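# Set the cable runway's far end on the bracket

## Task

Place the far end of the cable runway so that it rests securely on the bracket, sitting between the bracket's lugs. Afterwards release it and move the arms away. It only counts if the runway stays there on its own, with no robot holding it.

## Robot and tools

SETUP. Four identical i2rt Big YAM arms, named arm1, arm2, arm3 and arm4, work together in a physics simulation. Each has six joints, a two-finger gripper and a wrist camera. With joints 1 and 6 at zero and the hand level and pointing forward, the wrist camera rides on top of the hand and looks toward the fingertips. The hand can reach roughly 1.0 m from the joint-1 axis. Two room cameras, cam_high and cam_low, are fixed in place. Loose objects may occasionally get a brief shove from outside.

FRAME. Hand poses use one shared scene frame: origin on the floor, +z up. The hand point is halfway between the fingertips. The hand's z axis runs along the fingers and its y axis is the direction the fingers open and close. Poses are computed from each foot's true pose, which is never printed. Commands themselves are joint angles, not poses.

execute_actions. Argument "actions": a list holding exactly one action, or empty (an empty list just returns state and images). The action is an object keyed by robot name ("arm1" to "arm4"); each arm present gets a "joints" object mapping joint names to absolute target values (not offsets). Keys and ranges: joint1_rad -2.879 to 2.879 (rotates the arm about its foot, positive counter-clockwise seen from above, zero unfolds toward the foot's facing direction); joint2_rad 0 to 3.141 (shoulder; zero has the upper arm pointing back roughly level, increasing lifts it up then forward); joint3_rad 0 to 3.019 (elbow; zero is fully folded, increasing opens it); joint4_rad -1.692 to 1.57 (hand pitch, positive tips fingers up); joint5_rad -1.57 to 1.57 (hand side swing, positive to the arm's right); joint6_rad -2.094 to 2.094 (hand roll, positive clockwise viewed from behind the hand); gripper_m 0 to 0.093 metres (fingertip gap; each pad pushes at most around 50 to 62 N, less on some units). Angles are radians. Completion tolerances: ±0.045, ±0.14, ±0.09, ±0.055, ±0.03, ±0.035 rad for joints 1 to 6 and ±0.003 m for the gripper. Any number of arms and joints may appear in one action; all start at once and may finish at different moments. Joints or arms you omit may keep driving toward an earlier target. An unknown key or out-of-range number rejects the whole call and nothing moves. Argument "cameras": list of camera names (arm1_cam_wrist, arm2_cam_wrist, arm3_cam_wrist, arm4_cam_wrist, cam_high, cam_low, or "all"); omitted, null or ["all"] gives every camera, [] gives none. The "pictures" line lists the returned images in order; images are taken when the call finishes.

wait. Argument "seconds", 0 to 10. Commands nothing new; returns state and images like an empty action.

zoom_image. Arguments "camera" (one camera name) and "region" [x0, y0, x1, y1] in pixels, top-left origin, at most 504 by 504. Works only on a camera that returned a full image in the latest result.

finished_scene. Argument "scene": the integer number of the current scene. Irreversible; the result reports success and may give the next task. Replying without any tool call ends everything.

RESULT LINES. joint_positions gives current joint values. joint_status tells how each commanded motion ended: done, "off_target" (stopped short and may still be pushing), "contact_stop" or "time_out" (the joint holds where it stopped; after time_out it may keep a target clipped to within 0.375, 0.375, 0.113, 0.225, 0.075, 0.3 rad of its position and keep pushing, listed in on_its_own). "joint command not followed", usually with a "cause:" line, means a self/inter-arm collision check blocked that arm's joint targets (the gripper target still runs); blocked joints show "not_followed" and may be retried on later actions until valid targets arrive or the path clears. on_its_own lists what the call did not command; "held at" is a target, not a position. Joint torques are listed per arm joint in joint order; they include offsets, scaling, noise and friction and are nonzero even in free air, so treat them only as rough hints. MOTOR HOT appears from 85 °C; at 100 °C an OVER-TEMPERATURE FAULT drops that arm and its joints show "limit_stop_at_motor_heat" (resend targets afterward). Some heat persists into later scenes. If one call reports a stop, later motion calls in the same reply are skipped.

CAUTIONS. Joints move at different speeds, so the hand can sweep a wide arc between postures. A tiny change near the current position may not move a joint. The arms do not halt on contact and can push hard; to relieve a push, command the joint's reported position. Sustained hard pushing or holding loads heats motors. A loaded joint sags. Robots pressing hard against each other ends the run in failure, and a hard collision can too; the collision check may react late and ignores fingers, gripper housings and wrist cameras, and nothing reports arm-to-arm contact. Objects touching robots are fine. Knocking anything off the work area or onto the floor fails the task; drops, slips and slams hurt quality. Arms act independently and do not wait for one another. While you compose a reply the robots keep holding the last command. Before finishing, open the grippers, back the arms away, and confirm in images that the runway stays on the bracket between the lugs.

Each tool is called after "Emit:" as a command line: name --argument value for each argument, lists and objects as JSON in quotes; but a table of rows of numbers goes row by row, as --pt "numbers of a row", without its own name.

## Session

Emit:
execute_actions --actions '[]'

Scene clock: 0.00 s.
Joint torques (N m, as the arm reports them, + toward a larger angle): no reading
Motor temperatures (°C, as the motors report them): arm1=[31 29 30 32 28 30] | arm2=[28 31 28 29 30 31] | arm3=[30 30 32 27 28 30] | arm4=[31 31 29 31 28 31]
arm1.joint_positions: joint1_rad=+0.166 joint2_rad=+0.580 joint3_rad=+1.441 joint4_rad=-1.155 joint5_rad=-0.188 joint6_rad=+0.088 gripper_m=+0.094
arm1.joint_status: not commanded
arm1.hand: x=-1.0380 y=-0.2568 z=+1.4485 quat_wxyz=(-0.338, +0.589, -0.544, -0.492) (m; scene frame)
arm2.joint_positions: joint1_rad=+0.161 joint2_rad=+0.505 joint3_rad=+1.381 joint4_rad=-1.374 joint5_rad=-0.177 joint6_rad=-0.299 gripper_m=+0.095
arm2.joint_status: not commanded
arm2.hand: x=-0.2623 y=+0.3407 z=+1.3133 quat_wxyz=(-0.373, -0.455, -0.726, +0.356) (m; scene frame)
arm3.joint_positions: joint1_rad=-0.396 joint2_rad=+0.471 joint3_rad=+1.359 joint4_rad=-1.163 joint5_rad=+0.105 joint6_rad=+0.484 gripper_m=+0.095
arm3.joint_status: not commanded
arm3.hand: x=+0.6804 y=-0.3614 z=+1.4027 quat_wxyz=(-0.396, +0.308, -0.733, -0.460) (m; scene frame)
arm4.joint_positions: joint1_rad=-0.218 joint2_rad=+0.455 joint3_rad=+1.345 joint4_rad=-1.494 joint5_rad=+0.032 joint6_rad=+0.178 gripper_m=+0.095
arm4.joint_status: not commanded
arm4.hand: x=+1.2038 y=+0.3455 z=+1.3529 quat_wxyz=(-0.330, -0.708, -0.532, +0.326) (m; scene frame)
pictures: arm1_cam_wrist, arm2_cam_wrist, arm3_cam_wrist, arm4_cam_wrist, cam_high, cam_low
Images, in order (width x height): arm1_cam_wrist 504x504, arm2_cam_wrist 504x504, arm3_cam_wrist 504x504, arm4_cam_wrist 504x504, cam_high 672x504, cam_low 672x504.

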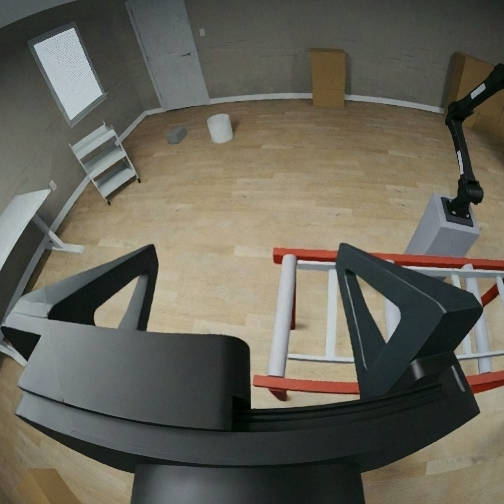

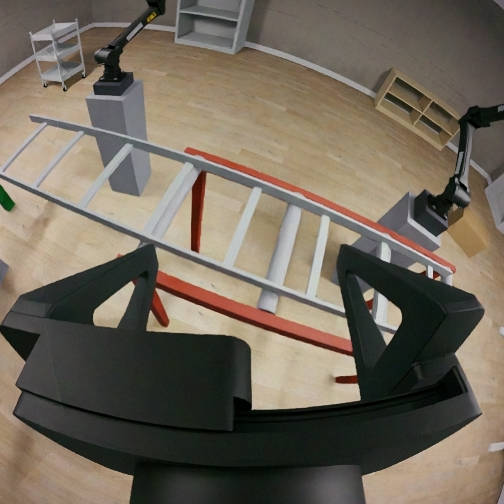

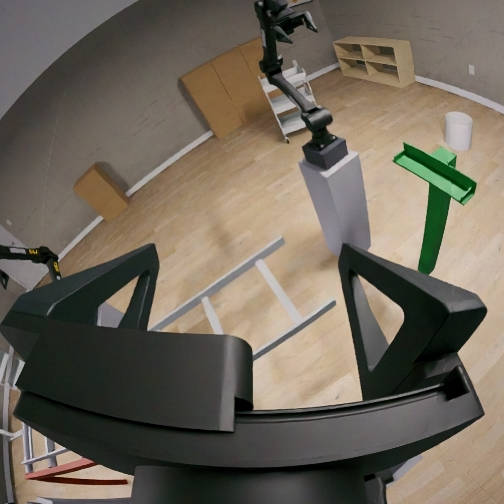

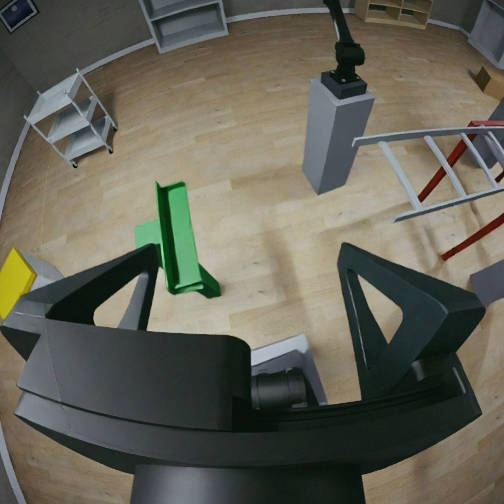

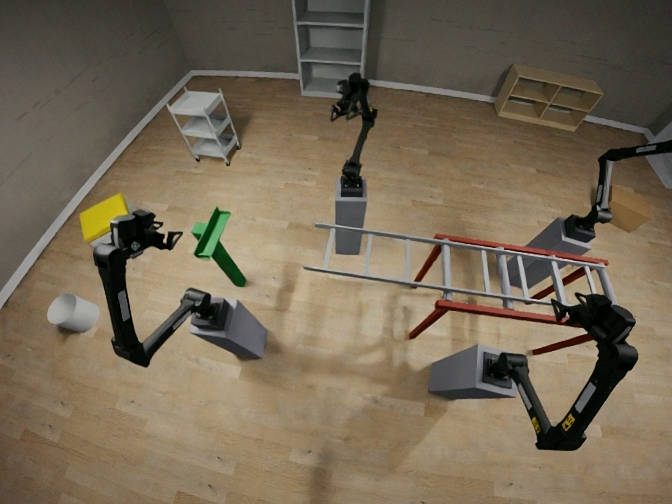

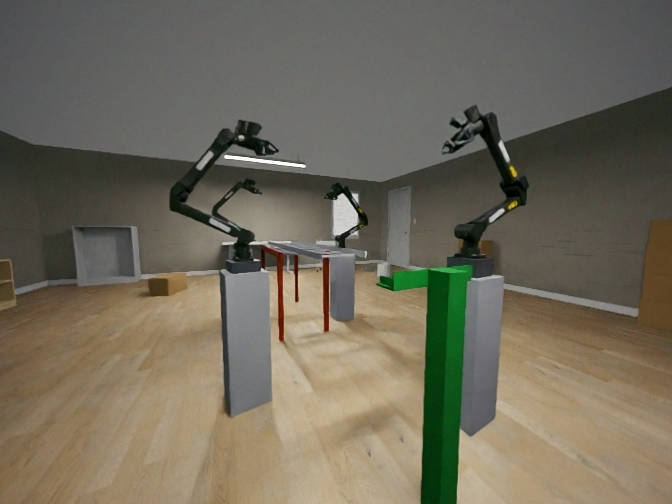

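Emit:
execute_actions --actions '[{"arm1":{"joints":{"joint1_rad":0,"joint5_rad":0,"joint6_rad":0,"joint4_rad":-0.86}},"arm2":{"joints":{"joint1_rad":0.6,"joint5_rad":0,"joint6_rad":0,"joint4_rad":-1.6}},"arm3":{"joints":{"joint1_rad":-0.3,"joint2_rad":1.2,"joint3_rad":1.5,"joint4_rad":-1.6,"joint5_rad":0,"joint6_rad":0}},"arm4":{"joints":{"joint1_rad":0.2,"joint2_rad":0.9,"joint3_rad":1.4,"joint4_rad":-1.6,"joint5_rad":0,"joint6_rad":0}}}]'

Scene clock: 9.37 s.
Joint torques (N m, as the arm reports them, + toward a larger angle): arm1=[-0.19  1.4   9.44  3.09  0.13 -0.16] | arm2=[-0.72  4.19  8.56  1.29  0.03  0.09] | arm3=[ 0.19 -8.59 10.47  0.71 -0.12 -0.32] | arm4=[ 1.08 -2.69 12.45  0.84 -0.03 -0.06]
Motor temperatures (°C, as the motors report them): arm1=[31 29 31 32 28 30] | arm2=[28 31 29 29 30 31] | arm3=[30 30 34 27 28 30] | arm4=[31 31 31 31 28 31]
arm1.joint_positions: joint1_rad=+0.004 joint2_rad=+0.580 joint3_rad=+1.441 joint4_rad=-0.886 joint5_rad=-0.003 joint6_rad=+0.008 gripper_m=+0.094
arm1.joint_status: all done
arm1.hand: x=-0.9685 y=-0.2446 z=+1.5128 quat_wxyz=(-0.523, +0.470, -0.541, -0.462) (m; scene frame)
arm2.joint_positions: joint1_rad=+0.595 joint2_rad=+0.505 joint3_rad=+1.381 joint4_rad=-1.586 joint5_rad=-0.003 joint6_rad=-0.011 gripper_m=+0.095
arm2.joint_status: all done
arm2.hand: x=-0.2290 y=+0.3839 z=+1.2692 quat_wxyz=(-0.357, -0.466, -0.780, +0.218) (m; scene frame)
arm3.joint_positions: joint1_rad=-0.309 joint2_rad=+1.202 joint3_rad=+1.489 joint4_rad=-1.589 joint5_rad=+0.003 joint6_rad=+0.016 gripper_m=+0.095
arm3.joint_status: all done
arm3.hand: x=+0.6681 y=-0.1661 z=+1.1912 quat_wxyz=(-0.102, +0.651, -0.746, -0.094) (m; scene frame)
arm4.joint_positions: joint1_rad=+0.189 joint2_rad=+0.897 joint3_rad=+1.377 joint4_rad=-1.590 joint5_rad=+0.002 joint6_rad=+0.009 gripper_m=+0.095
arm4.joint_status: all done
arm4.hand: x=+1.3114 y=+0.2257 z=+1.2611 quat_wxyz=(-0.181, -0.575, -0.786, +0.135) (m; scene frame)
pictures: arm1_cam_wrist, arm2_cam_wrist, arm3_cam_wrist, arm4_cam_wrist, cam_high, cam_low
Images, in order (width x height): arm1_cam_wrist 504x504, arm2_cam_wrist 504x504, arm3_cam_wrist 504x504, arm4_cam_wrist 504x504, cam_high 672x504, cam_low 672x504.

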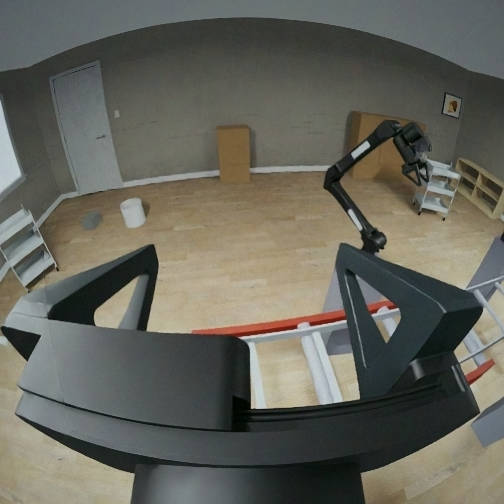

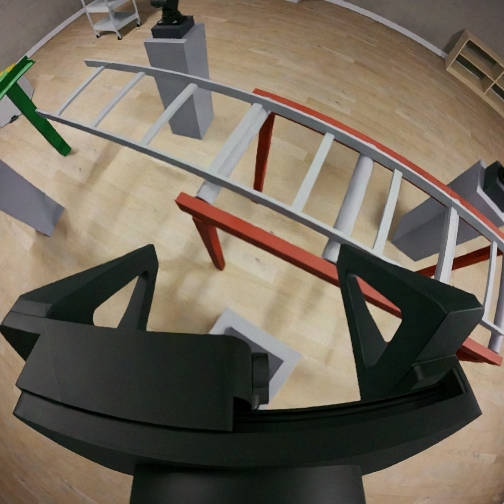

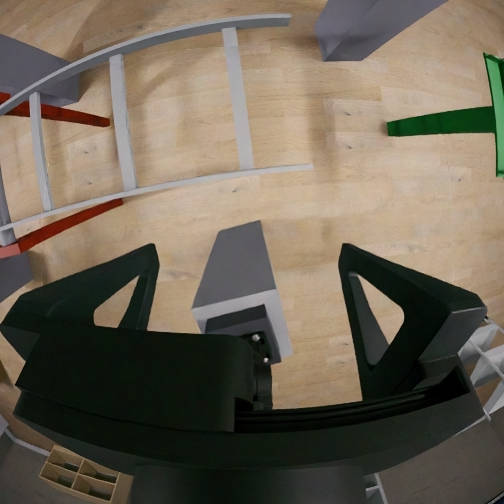

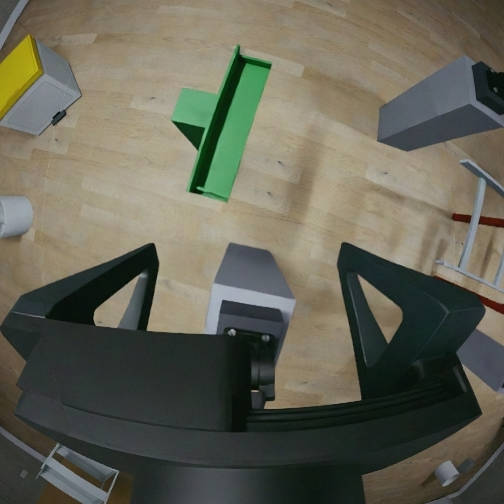

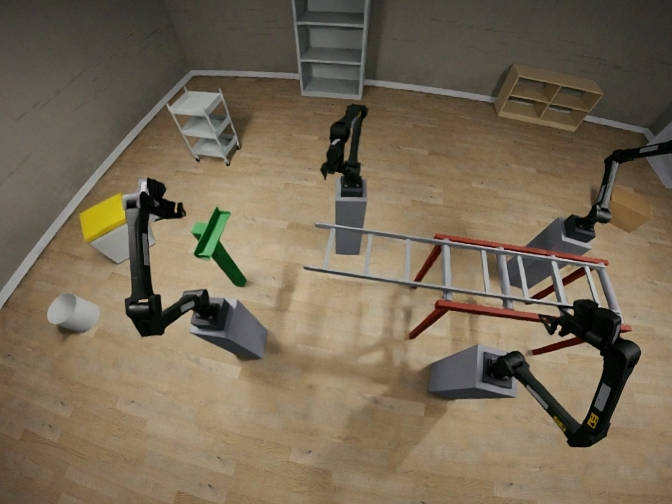

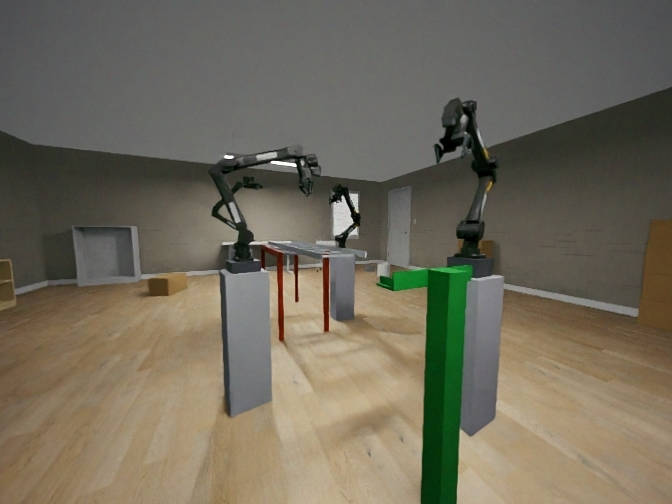

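Emit:
execute_actions --actions '[{"arm3":{"joints":{"joint1_rad":0.113,"joint2_rad":1.88,"joint3_rad":1.963,"joint4_rad":-1.654,"joint6_rad":0.313}},"arm4":{"joints":{"joint1_rad":0.19,"joint2_rad":1.431,"joint3_rad":1.534,"joint4_rad":-1.674,"joint6_rad":0.3}}}]'

Scene clock: 26.90 s.
Joint torques (N m, as the arm reports them, + toward a larger angle): arm1=[-0.21  1.37  9.44  3.09  0.13 -0.16] | arm2=[-0.89  4.13  8.6   1.34  0.04  0.1 ] | arm3=[ -1.67 -19.86  13.59   0.07  -0.05  -0.08] | arm4=[ -0.08 -12.82  12.45  -0.21   0.01   0.1 ]
Motor temperatures (°C, as the motors report them): arm1=[31 29 33 33 28 30] | arm2=[28 31 30 29 30 31] | arm3=[30 31 37 27 28 30] | arm4=[31 31 33 31 28 31]
arm1.joint_positions: joint1_rad=+0.004 joint2_rad=+0.580 joint3_rad=+1.441 joint4_rad=-0.886 joint5_rad=-0.003 joint6_rad=+0.008 gripper_m=+0.094
arm1.joint_status: not commanded
arm1.hand: x=-0.9685 y=-0.2446 z=+1.5128 quat_wxyz=(-0.523, +0.470, -0.541, -0.462) (m; scene frame)
arm2.joint_positions: joint1_rad=+0.595 joint2_rad=+0.505 joint3_rad=+1.381 joint4_rad=-1.586 joint5_rad=-0.003 joint6_rad=-0.011 gripper_m=+0.095
arm2.joint_status: not commanded
arm2.hand: x=-0.2290 y=+0.3839 z=+1.2692 quat_wxyz=(-0.357, -0.466, -0.780, +0.218) (m; scene frame)
arm3.joint_positions: joint1_rad=+0.123 joint2_rad=+1.888 joint3_rad=+1.909 joint4_rad=-1.648 joint5_rad=+0.000 joint6_rad=+0.298 gripper_m=+0.095
arm3.joint_status: all done
arm3.hand: x=+0.4452 y=+0.0025 z=+1.0462 quat_wxyz=(+0.011, +0.712, -0.701, +0.020) (m; scene frame)
arm4.joint_positions: joint1_rad=+0.189 joint2_rad=+1.439 joint3_rad=+1.512 joint4_rad=-1.664 joint5_rad=+0.002 joint6_rad=+0.291 gripper_m=+0.095
arm4.joint_status: all done
arm4.hand: x=+1.3504 y=+0.1039 z=+1.1327 quat_wxyz=(+0.013, -0.698, -0.716, -0.002) (m; scene frame)
pictures: arm1_cam_wrist, arm2_cam_wrist, arm3_cam_wrist, arm4_cam_wrist, cam_high, cam_low
Images, in order (width x height): arm1_cam_wrist 504x504, arm2_cam_wrist 504x504, arm3_cam_wrist 504x504, arm4_cam_wrist 504x504, cam_high 672x504, cam_low 672x504.

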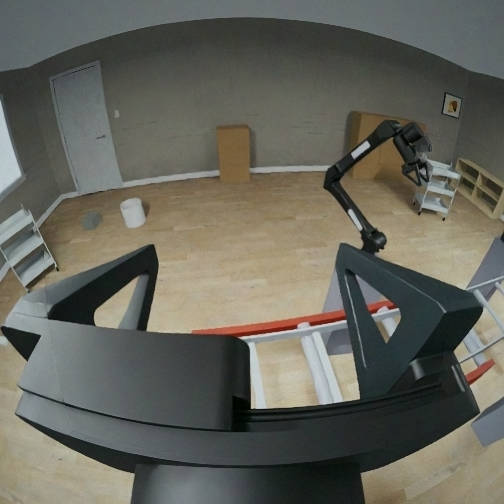

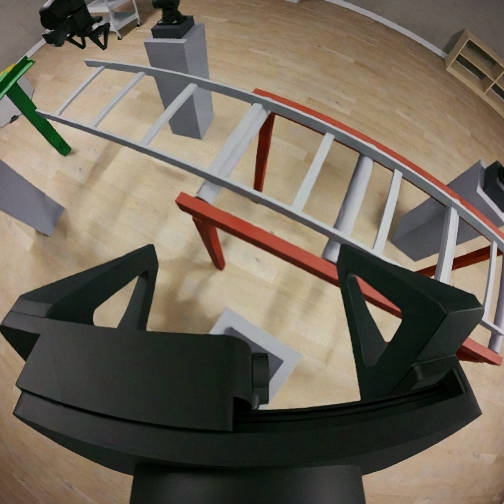

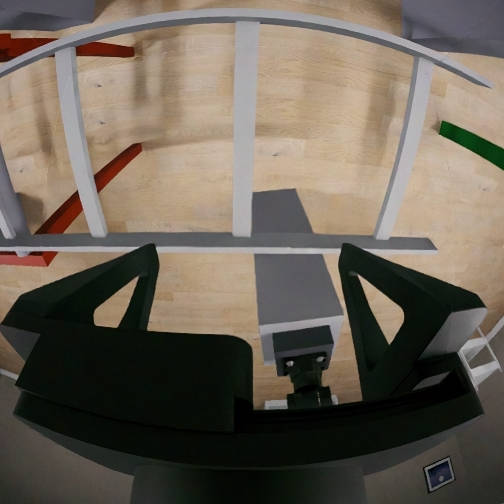

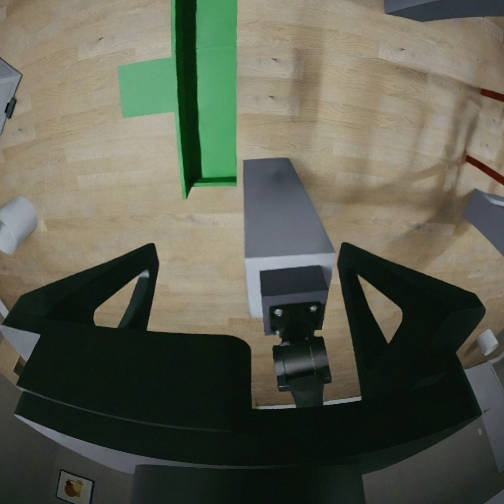

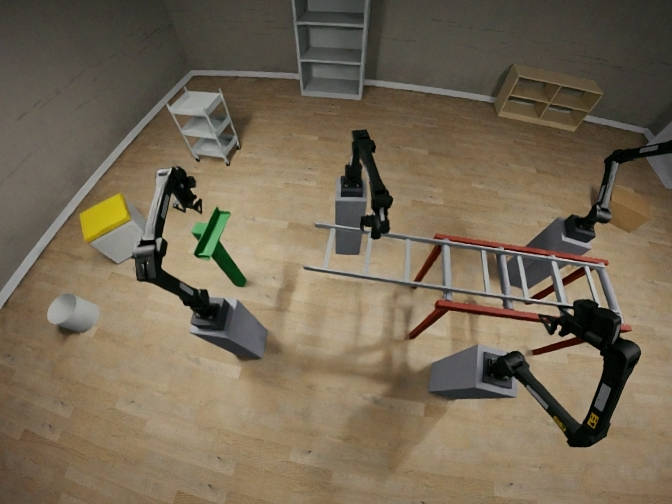

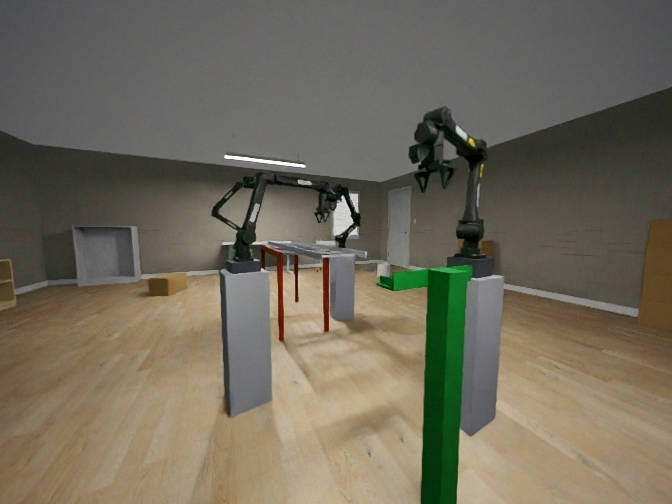

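Emit:
execute_actions --actions '[{"arm3":{"joints":{"joint1_rad":0.12,"joint2_rad":1.89,"joint3_rad":1.76,"joint4_rad":-1.40,"joint6_rad":0.33}}}]' --cameras '["arm3_cam_wrist","cam_low","cam_high"]'

Scene clock: 46.77 s.
Joint torques (N m, as the arm reports them, + toward a larger angle): arm1=[-0.22  1.39  9.44  3.09  0.13 -0.16] | arm2=[-0.89  4.16  8.61  1.32  0.03  0.1 ] | arm3=[ -1.39 -19.06   9.6    0.97  -0.04   0.02] | arm4=[  0.05 -12.87  12.29  -0.14   0.     0.09]
Motor temperatures (°C, as the motors report them): arm1=[31 29 34 33 28 30] | arm2=[28 31 31 29 30 31] | arm3=[30 33 41 27 28 30] | arm4=[31 32 34 31 28 31]
arm1.joint_positions: joint1_rad=+0.004 joint2_rad=+0.580 joint3_rad=+1.441 joint4_rad=-0.886 joint5_rad=-0.003 joint6_rad=+0.008 gripper_m=+0.094
arm1.joint_status: not commanded
arm1.hand: x=-0.9685 y=-0.2446 z=+1.5128 quat_wxyz=(-0.523, +0.470, -0.541, -0.462) (m; scene frame)
arm2.joint_positions: joint1_rad=+0.595 joint2_rad=+0.505 joint3_rad=+1.381 joint4_rad=-1.586 joint5_rad=-0.003 joint6_rad=-0.011 gripper_m=+0.095
arm2.joint_status: not commanded
arm2.hand: x=-0.2290 y=+0.3839 z=+1.2692 quat_wxyz=(-0.357, -0.466, -0.780, +0.218) (m; scene frame)
arm3.joint_positions: joint1_rad=+0.123 joint2_rad=+1.880 joint3_rad=+1.760 joint4_rad=-1.413 joint5_rad=+0.000 joint6_rad=+0.315 gripper_m=+0.095
arm3.joint_status: all done
arm3.hand: x=+0.4395 y=+0.0198 z=+0.9938 quat_wxyz=(-0.010, +0.706, -0.707, -0.022) (m; scene frame)
arm4.joint_positions: joint1_rad=+0.189 joint2_rad=+1.439 joint3_rad=+1.512 joint4_rad=-1.664 joint5_rad=+0.002 joint6_rad=+0.291 gripper_m=+0.095
arm4.joint_status: not commanded
arm4.hand: x=+1.3504 y=+0.1039 z=+1.1327 quat_wxyz=(+0.013, -0.698, -0.716, -0.002) (m; scene frame)
pictures: arm3_cam_wrist, cam_high, cam_low
Images, in order (width x height): arm3_cam_wrist 504x504, cam_high 672x504, cam_low 672x504.

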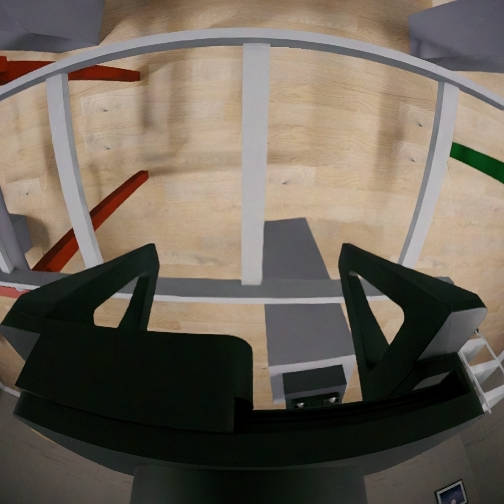

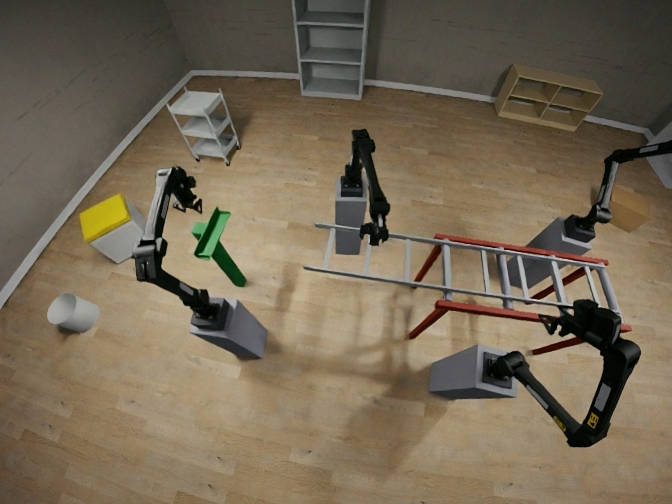

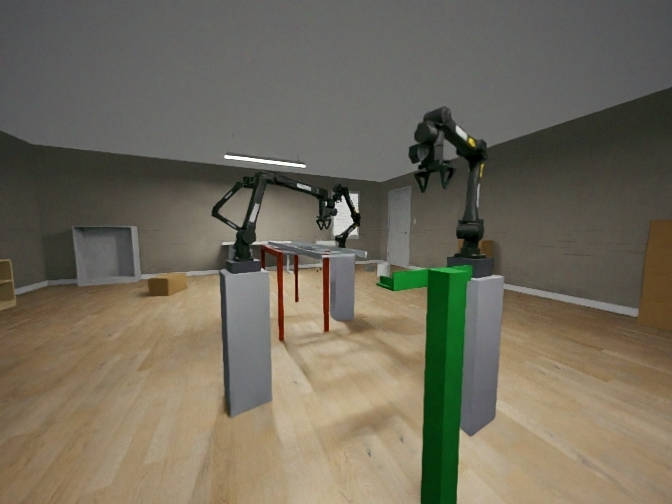

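Emit:
execute_actions --actions '[{"arm3":{"joints":{"joint1_rad":0.12,"joint2_rad":1.975,"joint3_rad":1.675,"joint4_rad":-1.285,"joint6_rad":0.33}}}]' --cameras '["arm3_cam_wrist","cam_low","cam_high"]'

Emit:
zoom_image --camera "cam_low" --region '[250, 190, 480, 310]'

Scene clock: 52.30 s.
Joint torques (N m, as the arm reports them, + toward a larger angle): arm1=[-0.21  1.41  9.44  3.09  0.13 -0.16] | arm2=[-0.88  4.36  8.58  1.32  0.03  0.09] | arm3=[ -1.33 -20.11   9.04   0.91   0.04  -0.02] | arm4=[ -0.15 -12.82  12.37  -0.2    0.01   0.08]
Motor temperatures (°C, as the motors report them): arm1=[31 29 34 33 28 30] | arm2=[28 31 31 29 30 31] | arm3=[30 33 40 27 28 30] | arm4=[31 32 34 31 28 31]
arm1.joint_positions: joint1_rad=+0.004 joint2_rad=+0.580 joint3_rad=+1.441 joint4_rad=-0.886 joint5_rad=-0.003 joint6_rad=+0.008 gripper_m=+0.094
arm1.joint_status: not commanded
arm1.hand: x=-0.9685 y=-0.2446 z=+1.5128 quat_wxyz=(-0.523, +0.470, -0.541, -0.462) (m; scene frame)
arm2.joint_positions: joint1_rad=+0.595 joint2_rad=+0.505 joint3_rad=+1.381 joint4_rad=-1.586 joint5_rad=-0.003 joint6_rad=-0.011 gripper_m=+0.095
arm2.joint_status: not commanded
arm2.hand: x=-0.2290 y=+0.3839 z=+1.2692 quat_wxyz=(-0.357, -0.466, -0.780, +0.218) (m; scene frame)
arm3.joint_positions: joint1_rad=+0.123 joint2_rad=+1.972 joint3_rad=+1.673 joint4_rad=-1.297 joint5_rad=+0.000 joint6_rad=+0.315 gripper_m=+0.095
arm3.joint_status: all done
arm3.hand: x=+0.4387 y=+0.0215 z=+0.9090 quat_wxyz=(+0.004, +0.706, -0.708, +0.006) (m; scene frame)
arm4.joint_positions: joint1_rad=+0.189 joint2_rad=+1.439 joint3_rad=+1.512 joint4_rad=-1.664 joint5_rad=+0.002 joint6_rad=+0.291 gripper_m=+0.095
arm4.joint_status: not commanded
arm4.hand: x=+1.3504 y=+0.1039 z=+1.1327 quat_wxyz=(+0.013, -0.698, -0.716, -0.002) (m; scene frame)
pictures: arm3_cam_wrist, cam_high, cam_low
Images, in order (width x height): arm3_cam_wrist 504x504, cam_high 672x504, cam_low 672x504.

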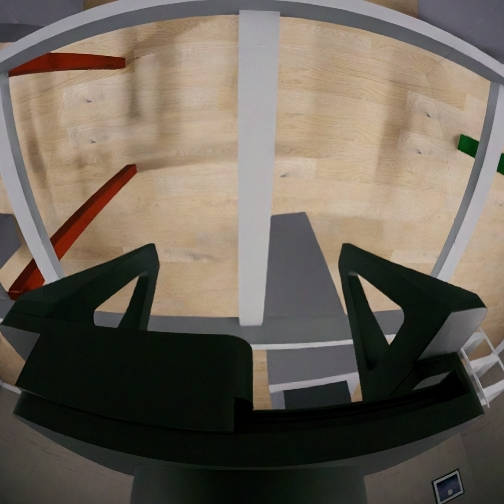

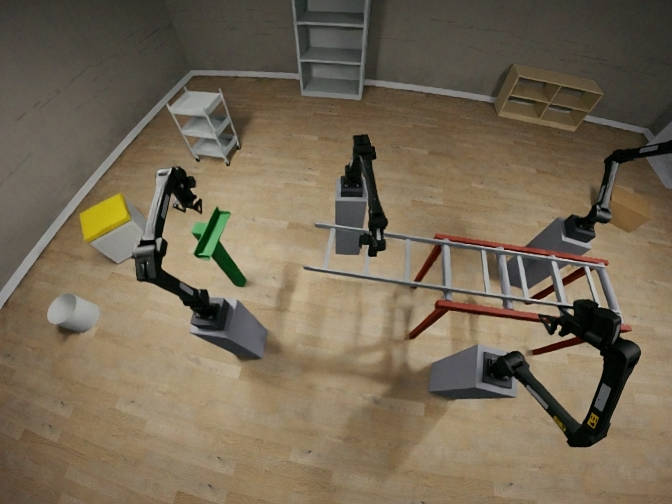

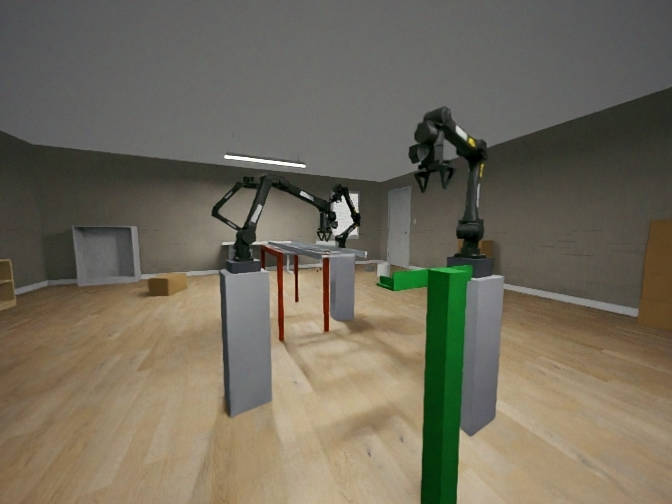

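Region (250, 190, 480, 310) of cam_low's 672x504 image, scaled by 2.191, with more detail than that image has; it fills the top 263 rows of this view, and the rest is white.

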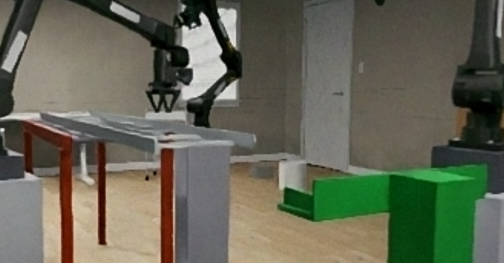

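Emit:
execute_actions --actions '[{"arm3":{"joints":{"joint1_rad":0.11,"joint2_rad":2.052,"joint3_rad":1.567,"joint4_rad":-1.085,"joint6_rad":0.33}}}]' --cameras '["arm3_cam_wrist","cam_low","arm2_cam_wrist"]'

Emit:
zoom_image --camera "arm2_cam_wrist" --region '[0, 0, 250, 200]'

Scene clock: 55.53 s.
Joint torques (N m, as the arm reports them, + toward a larger angle): arm1=[-0.22  1.35  9.44  3.09  0.13 -0.16] | arm2=[-0.9   4.25  8.61  1.32  0.04  0.1 ] | arm3=[ -1.88 -21.75   8.51   0.77  -0.06  -0.02] | arm4=[  0.06 -12.79  12.31  -0.21   0.     0.09]
Motor temperatures (°C, as the motors report them): arm1=[31 29 34 33 28 30] | arm2=[28 31 31 29 30 31] | arm3=[30 34 40 27 28 30] | arm4=[31 32 34 31 28 31]
arm1.joint_positions: joint1_rad=+0.004 joint2_rad=+0.580 joint3_rad=+1.441 joint4_rad=-0.886 joint5_rad=-0.003 joint6_rad=+0.008 gripper_m=+0.094
arm1.joint_status: not commanded
arm1.hand: x=-0.9685 y=-0.2446 z=+1.5128 quat_wxyz=(-0.523, +0.470, -0.541, -0.462) (m; scene frame)
arm2.joint_positions: joint1_rad=+0.595 joint2_rad=+0.505 joint3_rad=+1.381 joint4_rad=-1.586 joint5_rad=-0.003 joint6_rad=-0.011 gripper_m=+0.095
arm2.joint_status: not commanded
arm2.hand: x=-0.2290 y=+0.3839 z=+1.2692 quat_wxyz=(-0.357, -0.466, -0.780, +0.218) (m; scene frame)
arm3.joint_positions: joint1_rad=+0.123 joint2_rad=+2.047 joint3_rad=+1.567 joint4_rad=-1.097 joint5_rad=+0.000 joint6_rad=+0.315 gripper_m=+0.095
arm3.joint_status: all done
arm3.hand: x=+0.4377 y=+0.0240 z=+0.8286 quat_wxyz=(+0.000, +0.706, -0.708, -0.002) (m; scene frame)
arm4.joint_positions: joint1_rad=+0.189 joint2_rad=+1.439 joint3_rad=+1.512 joint4_rad=-1.664 joint5_rad=+0.002 joint6_rad=+0.291 gripper_m=+0.095
arm4.joint_status: not commanded
arm4.hand: x=+1.3504 y=+0.1039 z=+1.1327 quat_wxyz=(+0.013, -0.698, -0.716, -0.002) (m; scene frame)
pictures: arm2_cam_wrist, arm3_cam_wrist, cam_low
Images, in order (width x height): arm2_cam_wrist 504x504, arm3_cam_wrist 504x504, cam_low 672x504.

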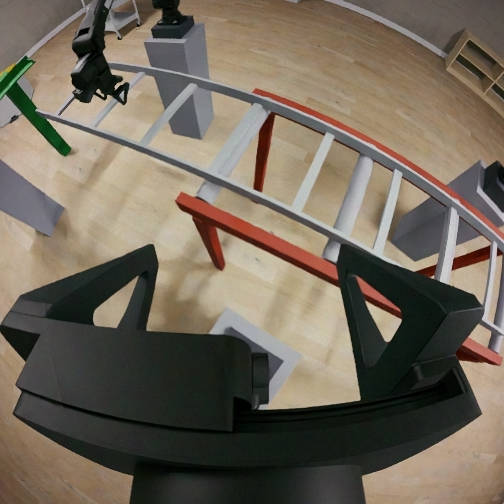

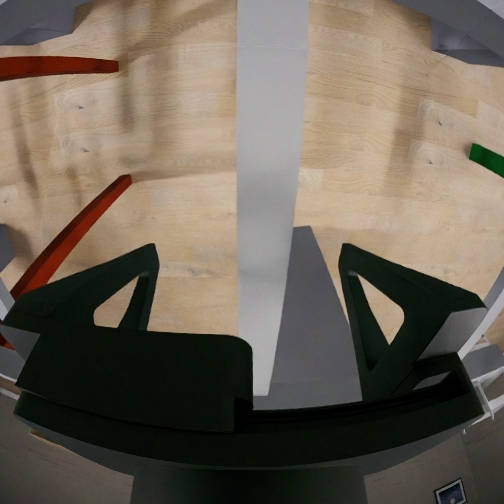

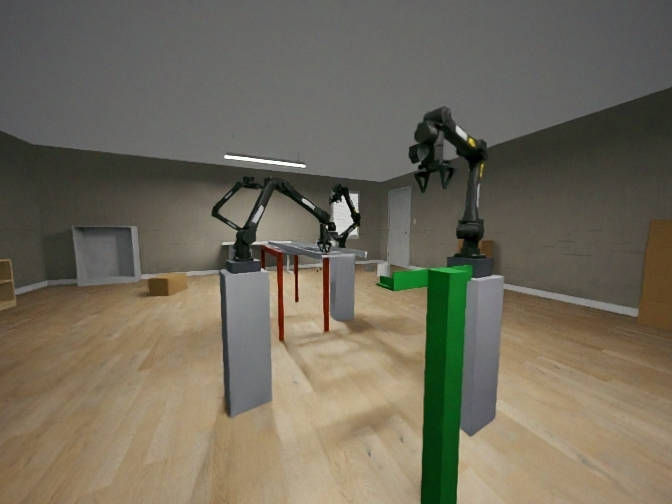

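Region (0, 0, 250, 200) of arm2_cam_wrist's 504x504 image, scaled by 2.016, with more detail than that image has; it fills the top 403 rows of this view, and the rest is white.

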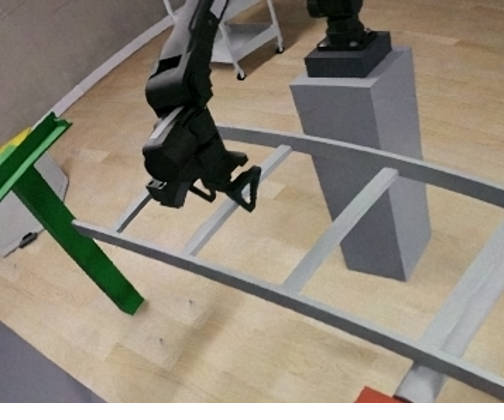

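Emit:
execute_actions --actions '[{"arm3":{"joints":{"joint1_rad":0.09,"joint2_rad":2.106,"joint3_rad":1.53,"joint4_rad":-0.998}},"arm4":{"joints":{"joint1_rad":0.45,"joint2_rad":1.2,"joint3_rad":1.5,"joint4_rad":-1.6,"joint6_rad":0}}}]' --cameras '["arm3_cam_wrist","arm4_cam_wrist"]'

Emit:
execute_actions --actions '[{"arm3":{"joints":{"gripper_m":0.0}}}]' --cameras '["arm3_cam_wrist","cam_low","arm2_cam_wrist"]'

Scene clock: 58.77 s.
Joint torques (N m, as the arm reports them, + toward a larger angle): arm1=[-0.19  1.36  9.44  3.08  0.13 -0.16] | arm2=[-0.95  4.14  8.58  1.31  0.03  0.1 ] | arm3=[ -1.34 -19.34   7.75   0.83  -0.07   0.  ] | arm4=[-0.48 -7.41 10.28  1.27  0.08 -0.04]
Motor temperatures (°C, as the motors report them): arm1=[31 29 34 33 28 30] | arm2=[28 31 31 29 30 31] | arm3=[30 34 39 27 28 30] | arm4=[31 32 34 31 28 31]
arm1.joint_positions: joint1_rad=+0.004 joint2_rad=+0.580 joint3_rad=+1.441 joint4_rad=-0.886 joint5_rad=-0.003 joint6_rad=+0.008 gripper_m=+0.094
arm1.joint_status: not commanded
arm1.hand: x=-0.9685 y=-0.2446 z=+1.5128 quat_wxyz=(-0.523, +0.470, -0.541, -0.462) (m; scene frame)
arm2.joint_positions: joint1_rad=+0.595 joint2_rad=+0.505 joint3_rad=+1.381 joint4_rad=-1.586 joint5_rad=-0.003 joint6_rad=-0.011 gripper_m=+0.095
arm2.joint_status: not commanded
arm2.hand: x=-0.2290 y=+0.3839 z=+1.2692 quat_wxyz=(-0.357, -0.466, -0.780, +0.218) (m; scene frame)
arm3.joint_positions: joint1_rad=+0.096 joint2_rad=+2.082 joint3_rad=+1.536 joint4_rad=-1.010 joint5_rad=+0.000 joint6_rad=+0.315 gripper_m=+0.095
arm3.joint_status: all done
arm3.hand: x=+0.4520 y=+0.0321 z=+0.7980 quat_wxyz=(-0.005, +0.697, -0.717, -0.011) (m; scene frame)
arm4.joint_positions: joint1_rad=+0.454 joint2_rad=+1.193 joint3_rad=+1.501 joint4_rad=-1.609 joint5_rad=-0.001 joint6_rad=+0.010 gripper_m=+0.095
arm4.joint_status: all done
arm4.hand: x=+1.4284 y=+0.1853 z=+1.2216 quat_wxyz=(-0.115, -0.475, -0.870, +0.063) (m; scene frame)
pictures: arm3_cam_wrist, arm4_cam_wrist
Images, in order (width x height): arm3_cam_wrist 504x504, arm4_cam_wrist 504x504.

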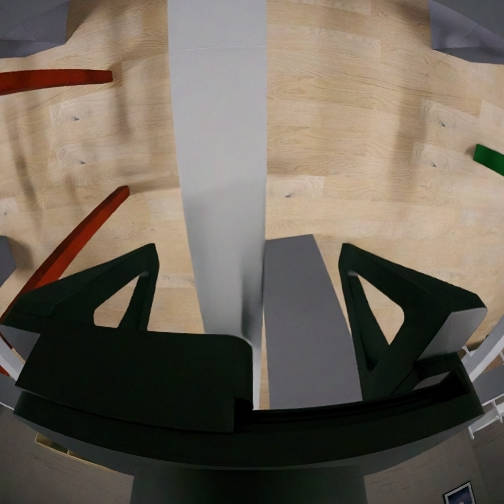

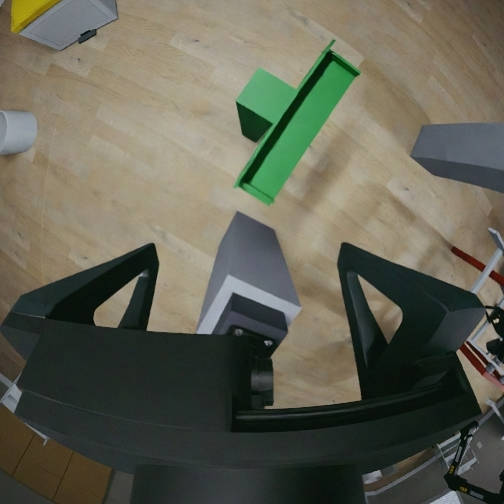

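Scene clock: 59.50 s.
Joint torques (N m, as the arm reports them, + toward a larger angle): arm1=[-0.21  1.39  9.44  3.08  0.13 -0.16] | arm2=[-0.88  4.21  8.62  1.32  0.03  0.1 ] | arm3=[ -1.95 -19.84   8.08   0.6    0.22   0.  ] | arm4=[-0.35 -8.04 10.32  1.23  0.08 -0.05]
Motor temperatures (°C, as the motors report them): arm1=[31 29 34 33 28 30] | arm2=[28 31 31 29 30 31] | arm3=[30 34 39 27 28 30] | arm4=[31 32 34 31 28 31]
arm1.joint_positions: joint1_rad=+0.004 joint2_rad=+0.580 joint3_rad=+1.441 joint4_rad=-0.886 joint5_rad=-0.003 joint6_rad=+0.008 gripper_m=+0.094
arm1.joint_status: not commanded
arm1.hand: x=-0.9685 y=-0.2446 z=+1.5128 quat_wxyz=(-0.523, +0.470, -0.541, -0.462) (m; scene frame)
arm2.joint_positions: joint1_rad=+0.595 joint2_rad=+0.505 joint3_rad=+1.381 joint4_rad=-1.586 joint5_rad=-0.003 joint6_rad=-0.011 gripper_m=+0.095
arm2.joint_status: not commanded
arm2.hand: x=-0.2290 y=+0.3839 z=+1.2692 quat_wxyz=(-0.357, -0.466, -0.780, +0.218) (m; scene frame)
arm3.joint_positions: joint1_rad=+0.102 joint2_rad=+2.083 joint3_rad=+1.535 joint4_rad=-1.002 joint5_rad=-0.005 joint6_rad=+0.312 gripper_m=+0.024
arm3.joint_status: gripper_m off_target (ended at +0.024, target +0.000)
arm3.hand: x=+0.4473 y=+0.0325 z=+0.7973 quat_wxyz=(-0.004, +0.700, -0.714, -0.016) (m; scene frame)
arm4.joint_positions: joint1_rad=+0.454 joint2_rad=+1.193 joint3_rad=+1.501 joint4_rad=-1.609 joint5_rad=-0.001 joint6_rad=+0.009 gripper_m=+0.095
arm4.joint_status: not commanded
arm4.hand: x=+1.4284 y=+0.1853 z=+1.2216 quat_wxyz=(-0.115, -0.474, -0.871, +0.063) (m; scene frame)
pictures: arm2_cam_wrist, arm3_cam_wrist, cam_low
Images, in order (width x height): arm2_cam_wrist 504x504, arm3_cam_wrist 504x504, cam_low 672x504.

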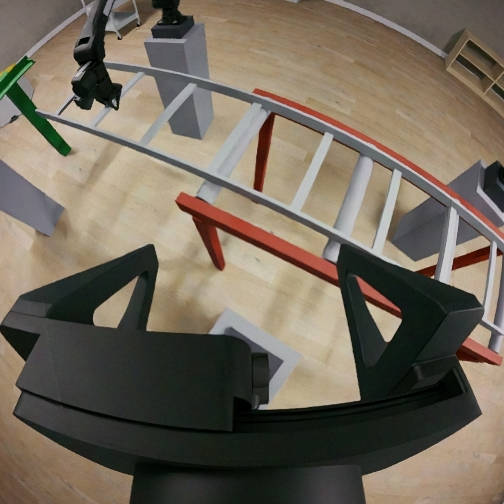

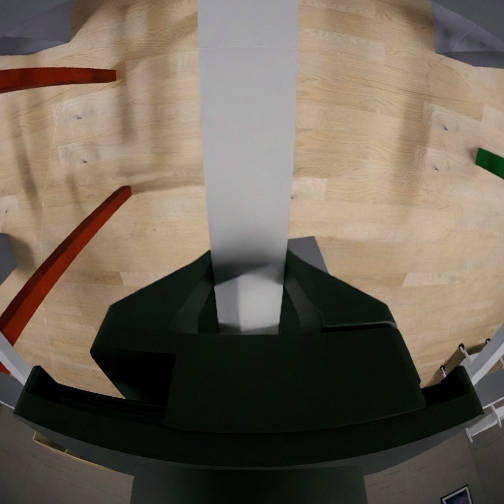

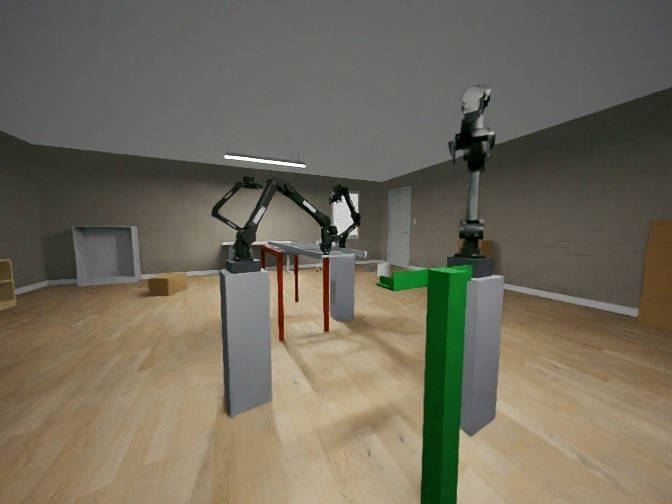

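Emit:
execute_actions --actions '[{"arm3":{"joints":{"joint1_rad":-0.245,"joint2_rad":2.018,"joint3_rad":1.485,"joint4_rad":-1.042,"joint6_rad":-0.05,"gripper_m":0.0}}}]' --cameras '["arm3_cam_wrist","cam_low","cam_high"]'

Scene clock: 65.73 s.
Joint torques (N m, as the arm reports them, + toward a larger angle): arm1=[-0.21  1.37  9.44  3.1   0.13 -0.16] | arm2=[-0.7   4.27  8.57  1.34  0.04  0.1 ] | arm3=[ -0.84 -23.84   9.99  -0.47  -0.06  -0.35] | arm4=[-0.39 -8.17 10.33  1.19  0.09 -0.05]
Motor temperatures (°C, as the motors report them): arm1=[31 29 34 33 28 30] | arm2=[28 31 31 29 30 31] | arm3=[30 34 38 27 28 30] | arm4=[31 32 34 31 28 31]
arm1.joint_positions: joint1_rad=+0.004 joint2_rad=+0.580 joint3_rad=+1.441 joint4_rad=-0.886 joint5_rad=-0.003 joint6_rad=+0.008 gripper_m=+0.094
arm1.joint_status: not commanded
arm1.hand: x=-0.9685 y=-0.2446 z=+1.5128 quat_wxyz=(-0.523, +0.470, -0.541, -0.462) (m; scene frame)
arm2.joint_positions: joint1_rad=+0.595 joint2_rad=+0.505 joint3_rad=+1.381 joint4_rad=-1.586 joint5_rad=-0.003 joint6_rad=-0.011 gripper_m=+0.095
arm2.joint_status: not commanded
arm2.hand: x=-0.2290 y=+0.3839 z=+1.2692 quat_wxyz=(-0.357, -0.466, -0.780, +0.218) (m; scene frame)
arm3.joint_positions: joint1_rad=-0.249 joint2_rad=+2.062 joint3_rad=+1.460 joint4_rad=-1.020 joint5_rad=+0.000 joint6_rad=-0.027 gripper_m=+0.024
arm3.joint_status: gripper_m off_target (ended at +0.024, target +0.000); the others done
arm3.hand: x=+0.6533 y=+0.0218 z=+0.7841 quat_wxyz=(+0.018, +0.696, -0.718, +0.012) (m; scene frame)
arm4.joint_positions: joint1_rad=+0.454 joint2_rad=+1.193 joint3_rad=+1.501 joint4_rad=-1.609 joint5_rad=-0.001 joint6_rad=+0.009 gripper_m=+0.095
arm4.joint_status: not commanded
arm4.hand: x=+1.4284 y=+0.1853 z=+1.2216 quat_wxyz=(-0.115, -0.474, -0.871, +0.063) (m; scene frame)
pictures: arm3_cam_wrist, cam_high, cam_low
Images, in order (width x height): arm3_cam_wrist 504x504, cam_high 672x504, cam_low 672x504.

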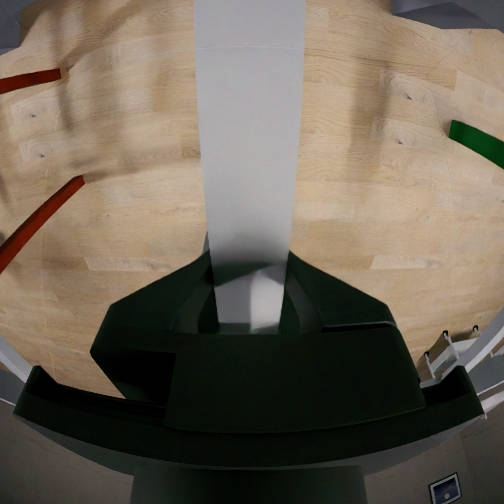

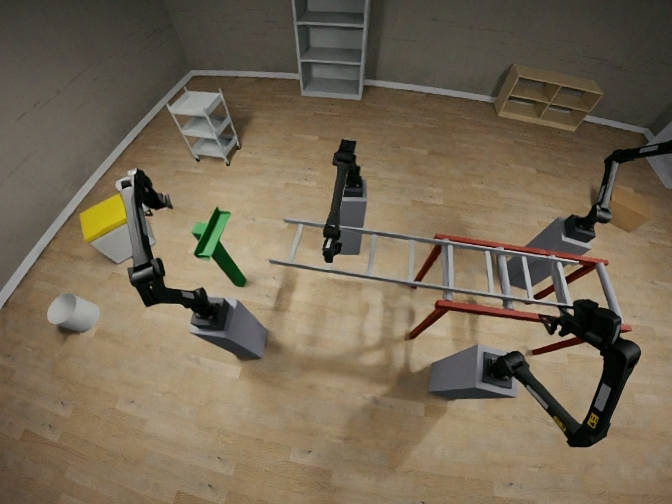

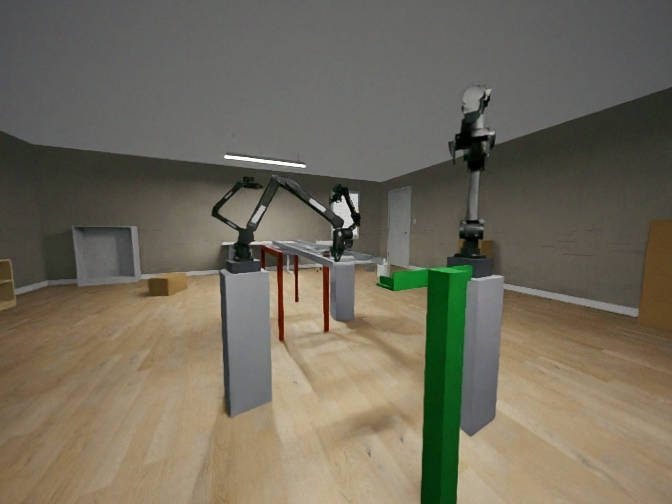

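Emit:
execute_actions --actions '[{"arm3":{"joints":{"joint1_rad":-0.572,"joint2_rad":2.03,"joint3_rad":1.67,"joint4_rad":-1.10,"joint6_rad":-0.39,"gripper_m":0.0}}}]' --cameras '["arm4_cam_wrist","cam_low","cam_high"]'

Emit:
zoom_image --camera "cam_low" --region '[250, 200, 500, 320]'

Scene clock: 69.97 s.
Joint torques (N m, as the arm reports them, + toward a larger angle): arm1=[-0.21  1.38  9.44  3.09  0.13 -0.16] | arm2=[-0.89  4.41  8.59  1.35  0.03  0.1 ] | arm3=[ -0.63 -33.23  15.05  -0.88  -0.02  -0.64] | arm4=[-0.4  -7.73 10.44  1.27  0.08 -0.06]
Motor temperatures (°C, as the motors report them): arm1=[31 29 34 33 28 30] | arm2=[28 31 31 29 30 31] | arm3=[30 35 40 27 28 30] | arm4=[31 32 33 31 28 31]
arm1.joint_positions: joint1_rad=+0.004 joint2_rad=+0.580 joint3_rad=+1.441 joint4_rad=-0.886 joint5_rad=-0.003 joint6_rad=+0.008 gripper_m=+0.094
arm1.joint_status: not commanded
arm1.hand: x=-0.9685 y=-0.2446 z=+1.5128 quat_wxyz=(-0.523, +0.470, -0.541, -0.462) (m; scene frame)
arm2.joint_positions: joint1_rad=+0.595 joint2_rad=+0.505 joint3_rad=+1.381 joint4_rad=-1.586 joint5_rad=-0.003 joint6_rad=-0.011 gripper_m=+0.095
arm2.joint_status: not commanded
arm2.hand: x=-0.2290 y=+0.3839 z=+1.2692 quat_wxyz=(-0.357, -0.466, -0.780, +0.218) (m; scene frame)
arm3.joint_positions: joint1_rad=-0.573 joint2_rad=+2.165 joint3_rad=+1.577 joint4_rad=-1.069 joint5_rad=-0.002 joint6_rad=-0.336 gripper_m=+0.024
arm3.joint_status: joint3_rad time_out (moved +0.116 of +0.210); joint6_rad time_out (moved -0.309 of -0.363); gripper_m off_target (ended at +0.024, target +0.000); the others done
arm3.on_its_own: joint3_rad reads +1.577 and still pushes toward +1.670 since a time_out; joint6_rad reads -0.336 and still pushes toward -0.390 since a time_out
arm3.hand: x=+0.8391 y=+0.0043 z=+0.7617 quat_wxyz=(+0.039, +0.690, -0.723, +0.012) (m; scene frame)
arm4.joint_positions: joint1_rad=+0.454 joint2_rad=+1.193 joint3_rad=+1.501 joint4_rad=-1.609 joint5_rad=-0.001 joint6_rad=+0.009 gripper_m=+0.095
arm4.joint_status: not commanded
arm4.hand: x=+1.4284 y=+0.1853 z=+1.2216 quat_wxyz=(-0.115, -0.474, -0.871, +0.063) (m; scene frame)
pictures: arm4_cam_wrist, cam_high, cam_low
Images, in order (width x height): arm4_cam_wrist 504x504, cam_high 672x504, cam_low 672x504.

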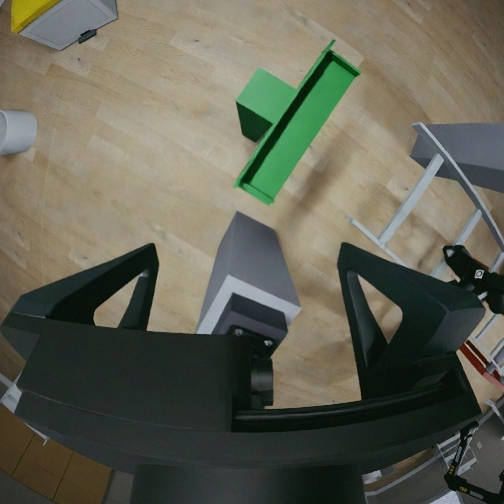

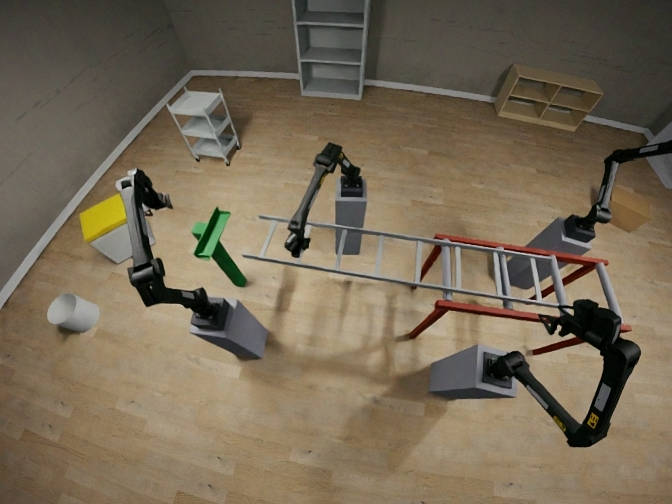

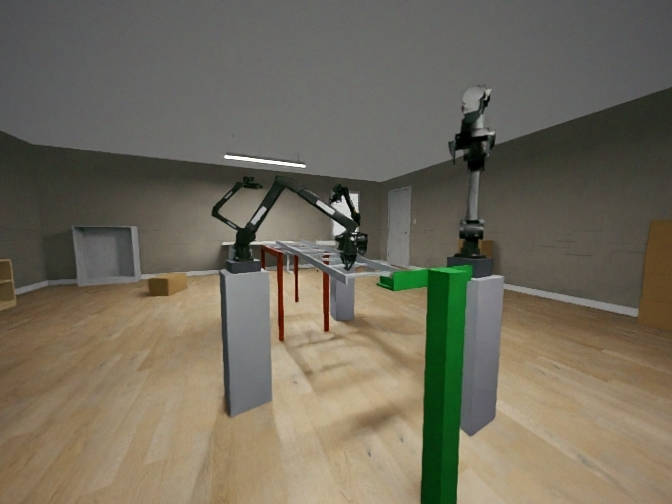

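Region (250, 200, 500, 320) of cam_low's 672x504 image, scaled by 2.016, with more detail than that image has; it fills the top 242 rows of this view, and the rest is white.

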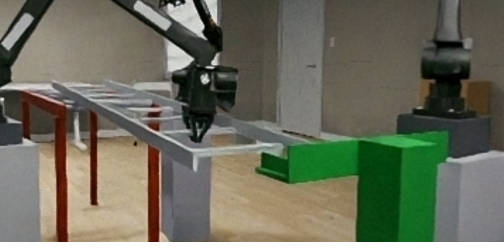

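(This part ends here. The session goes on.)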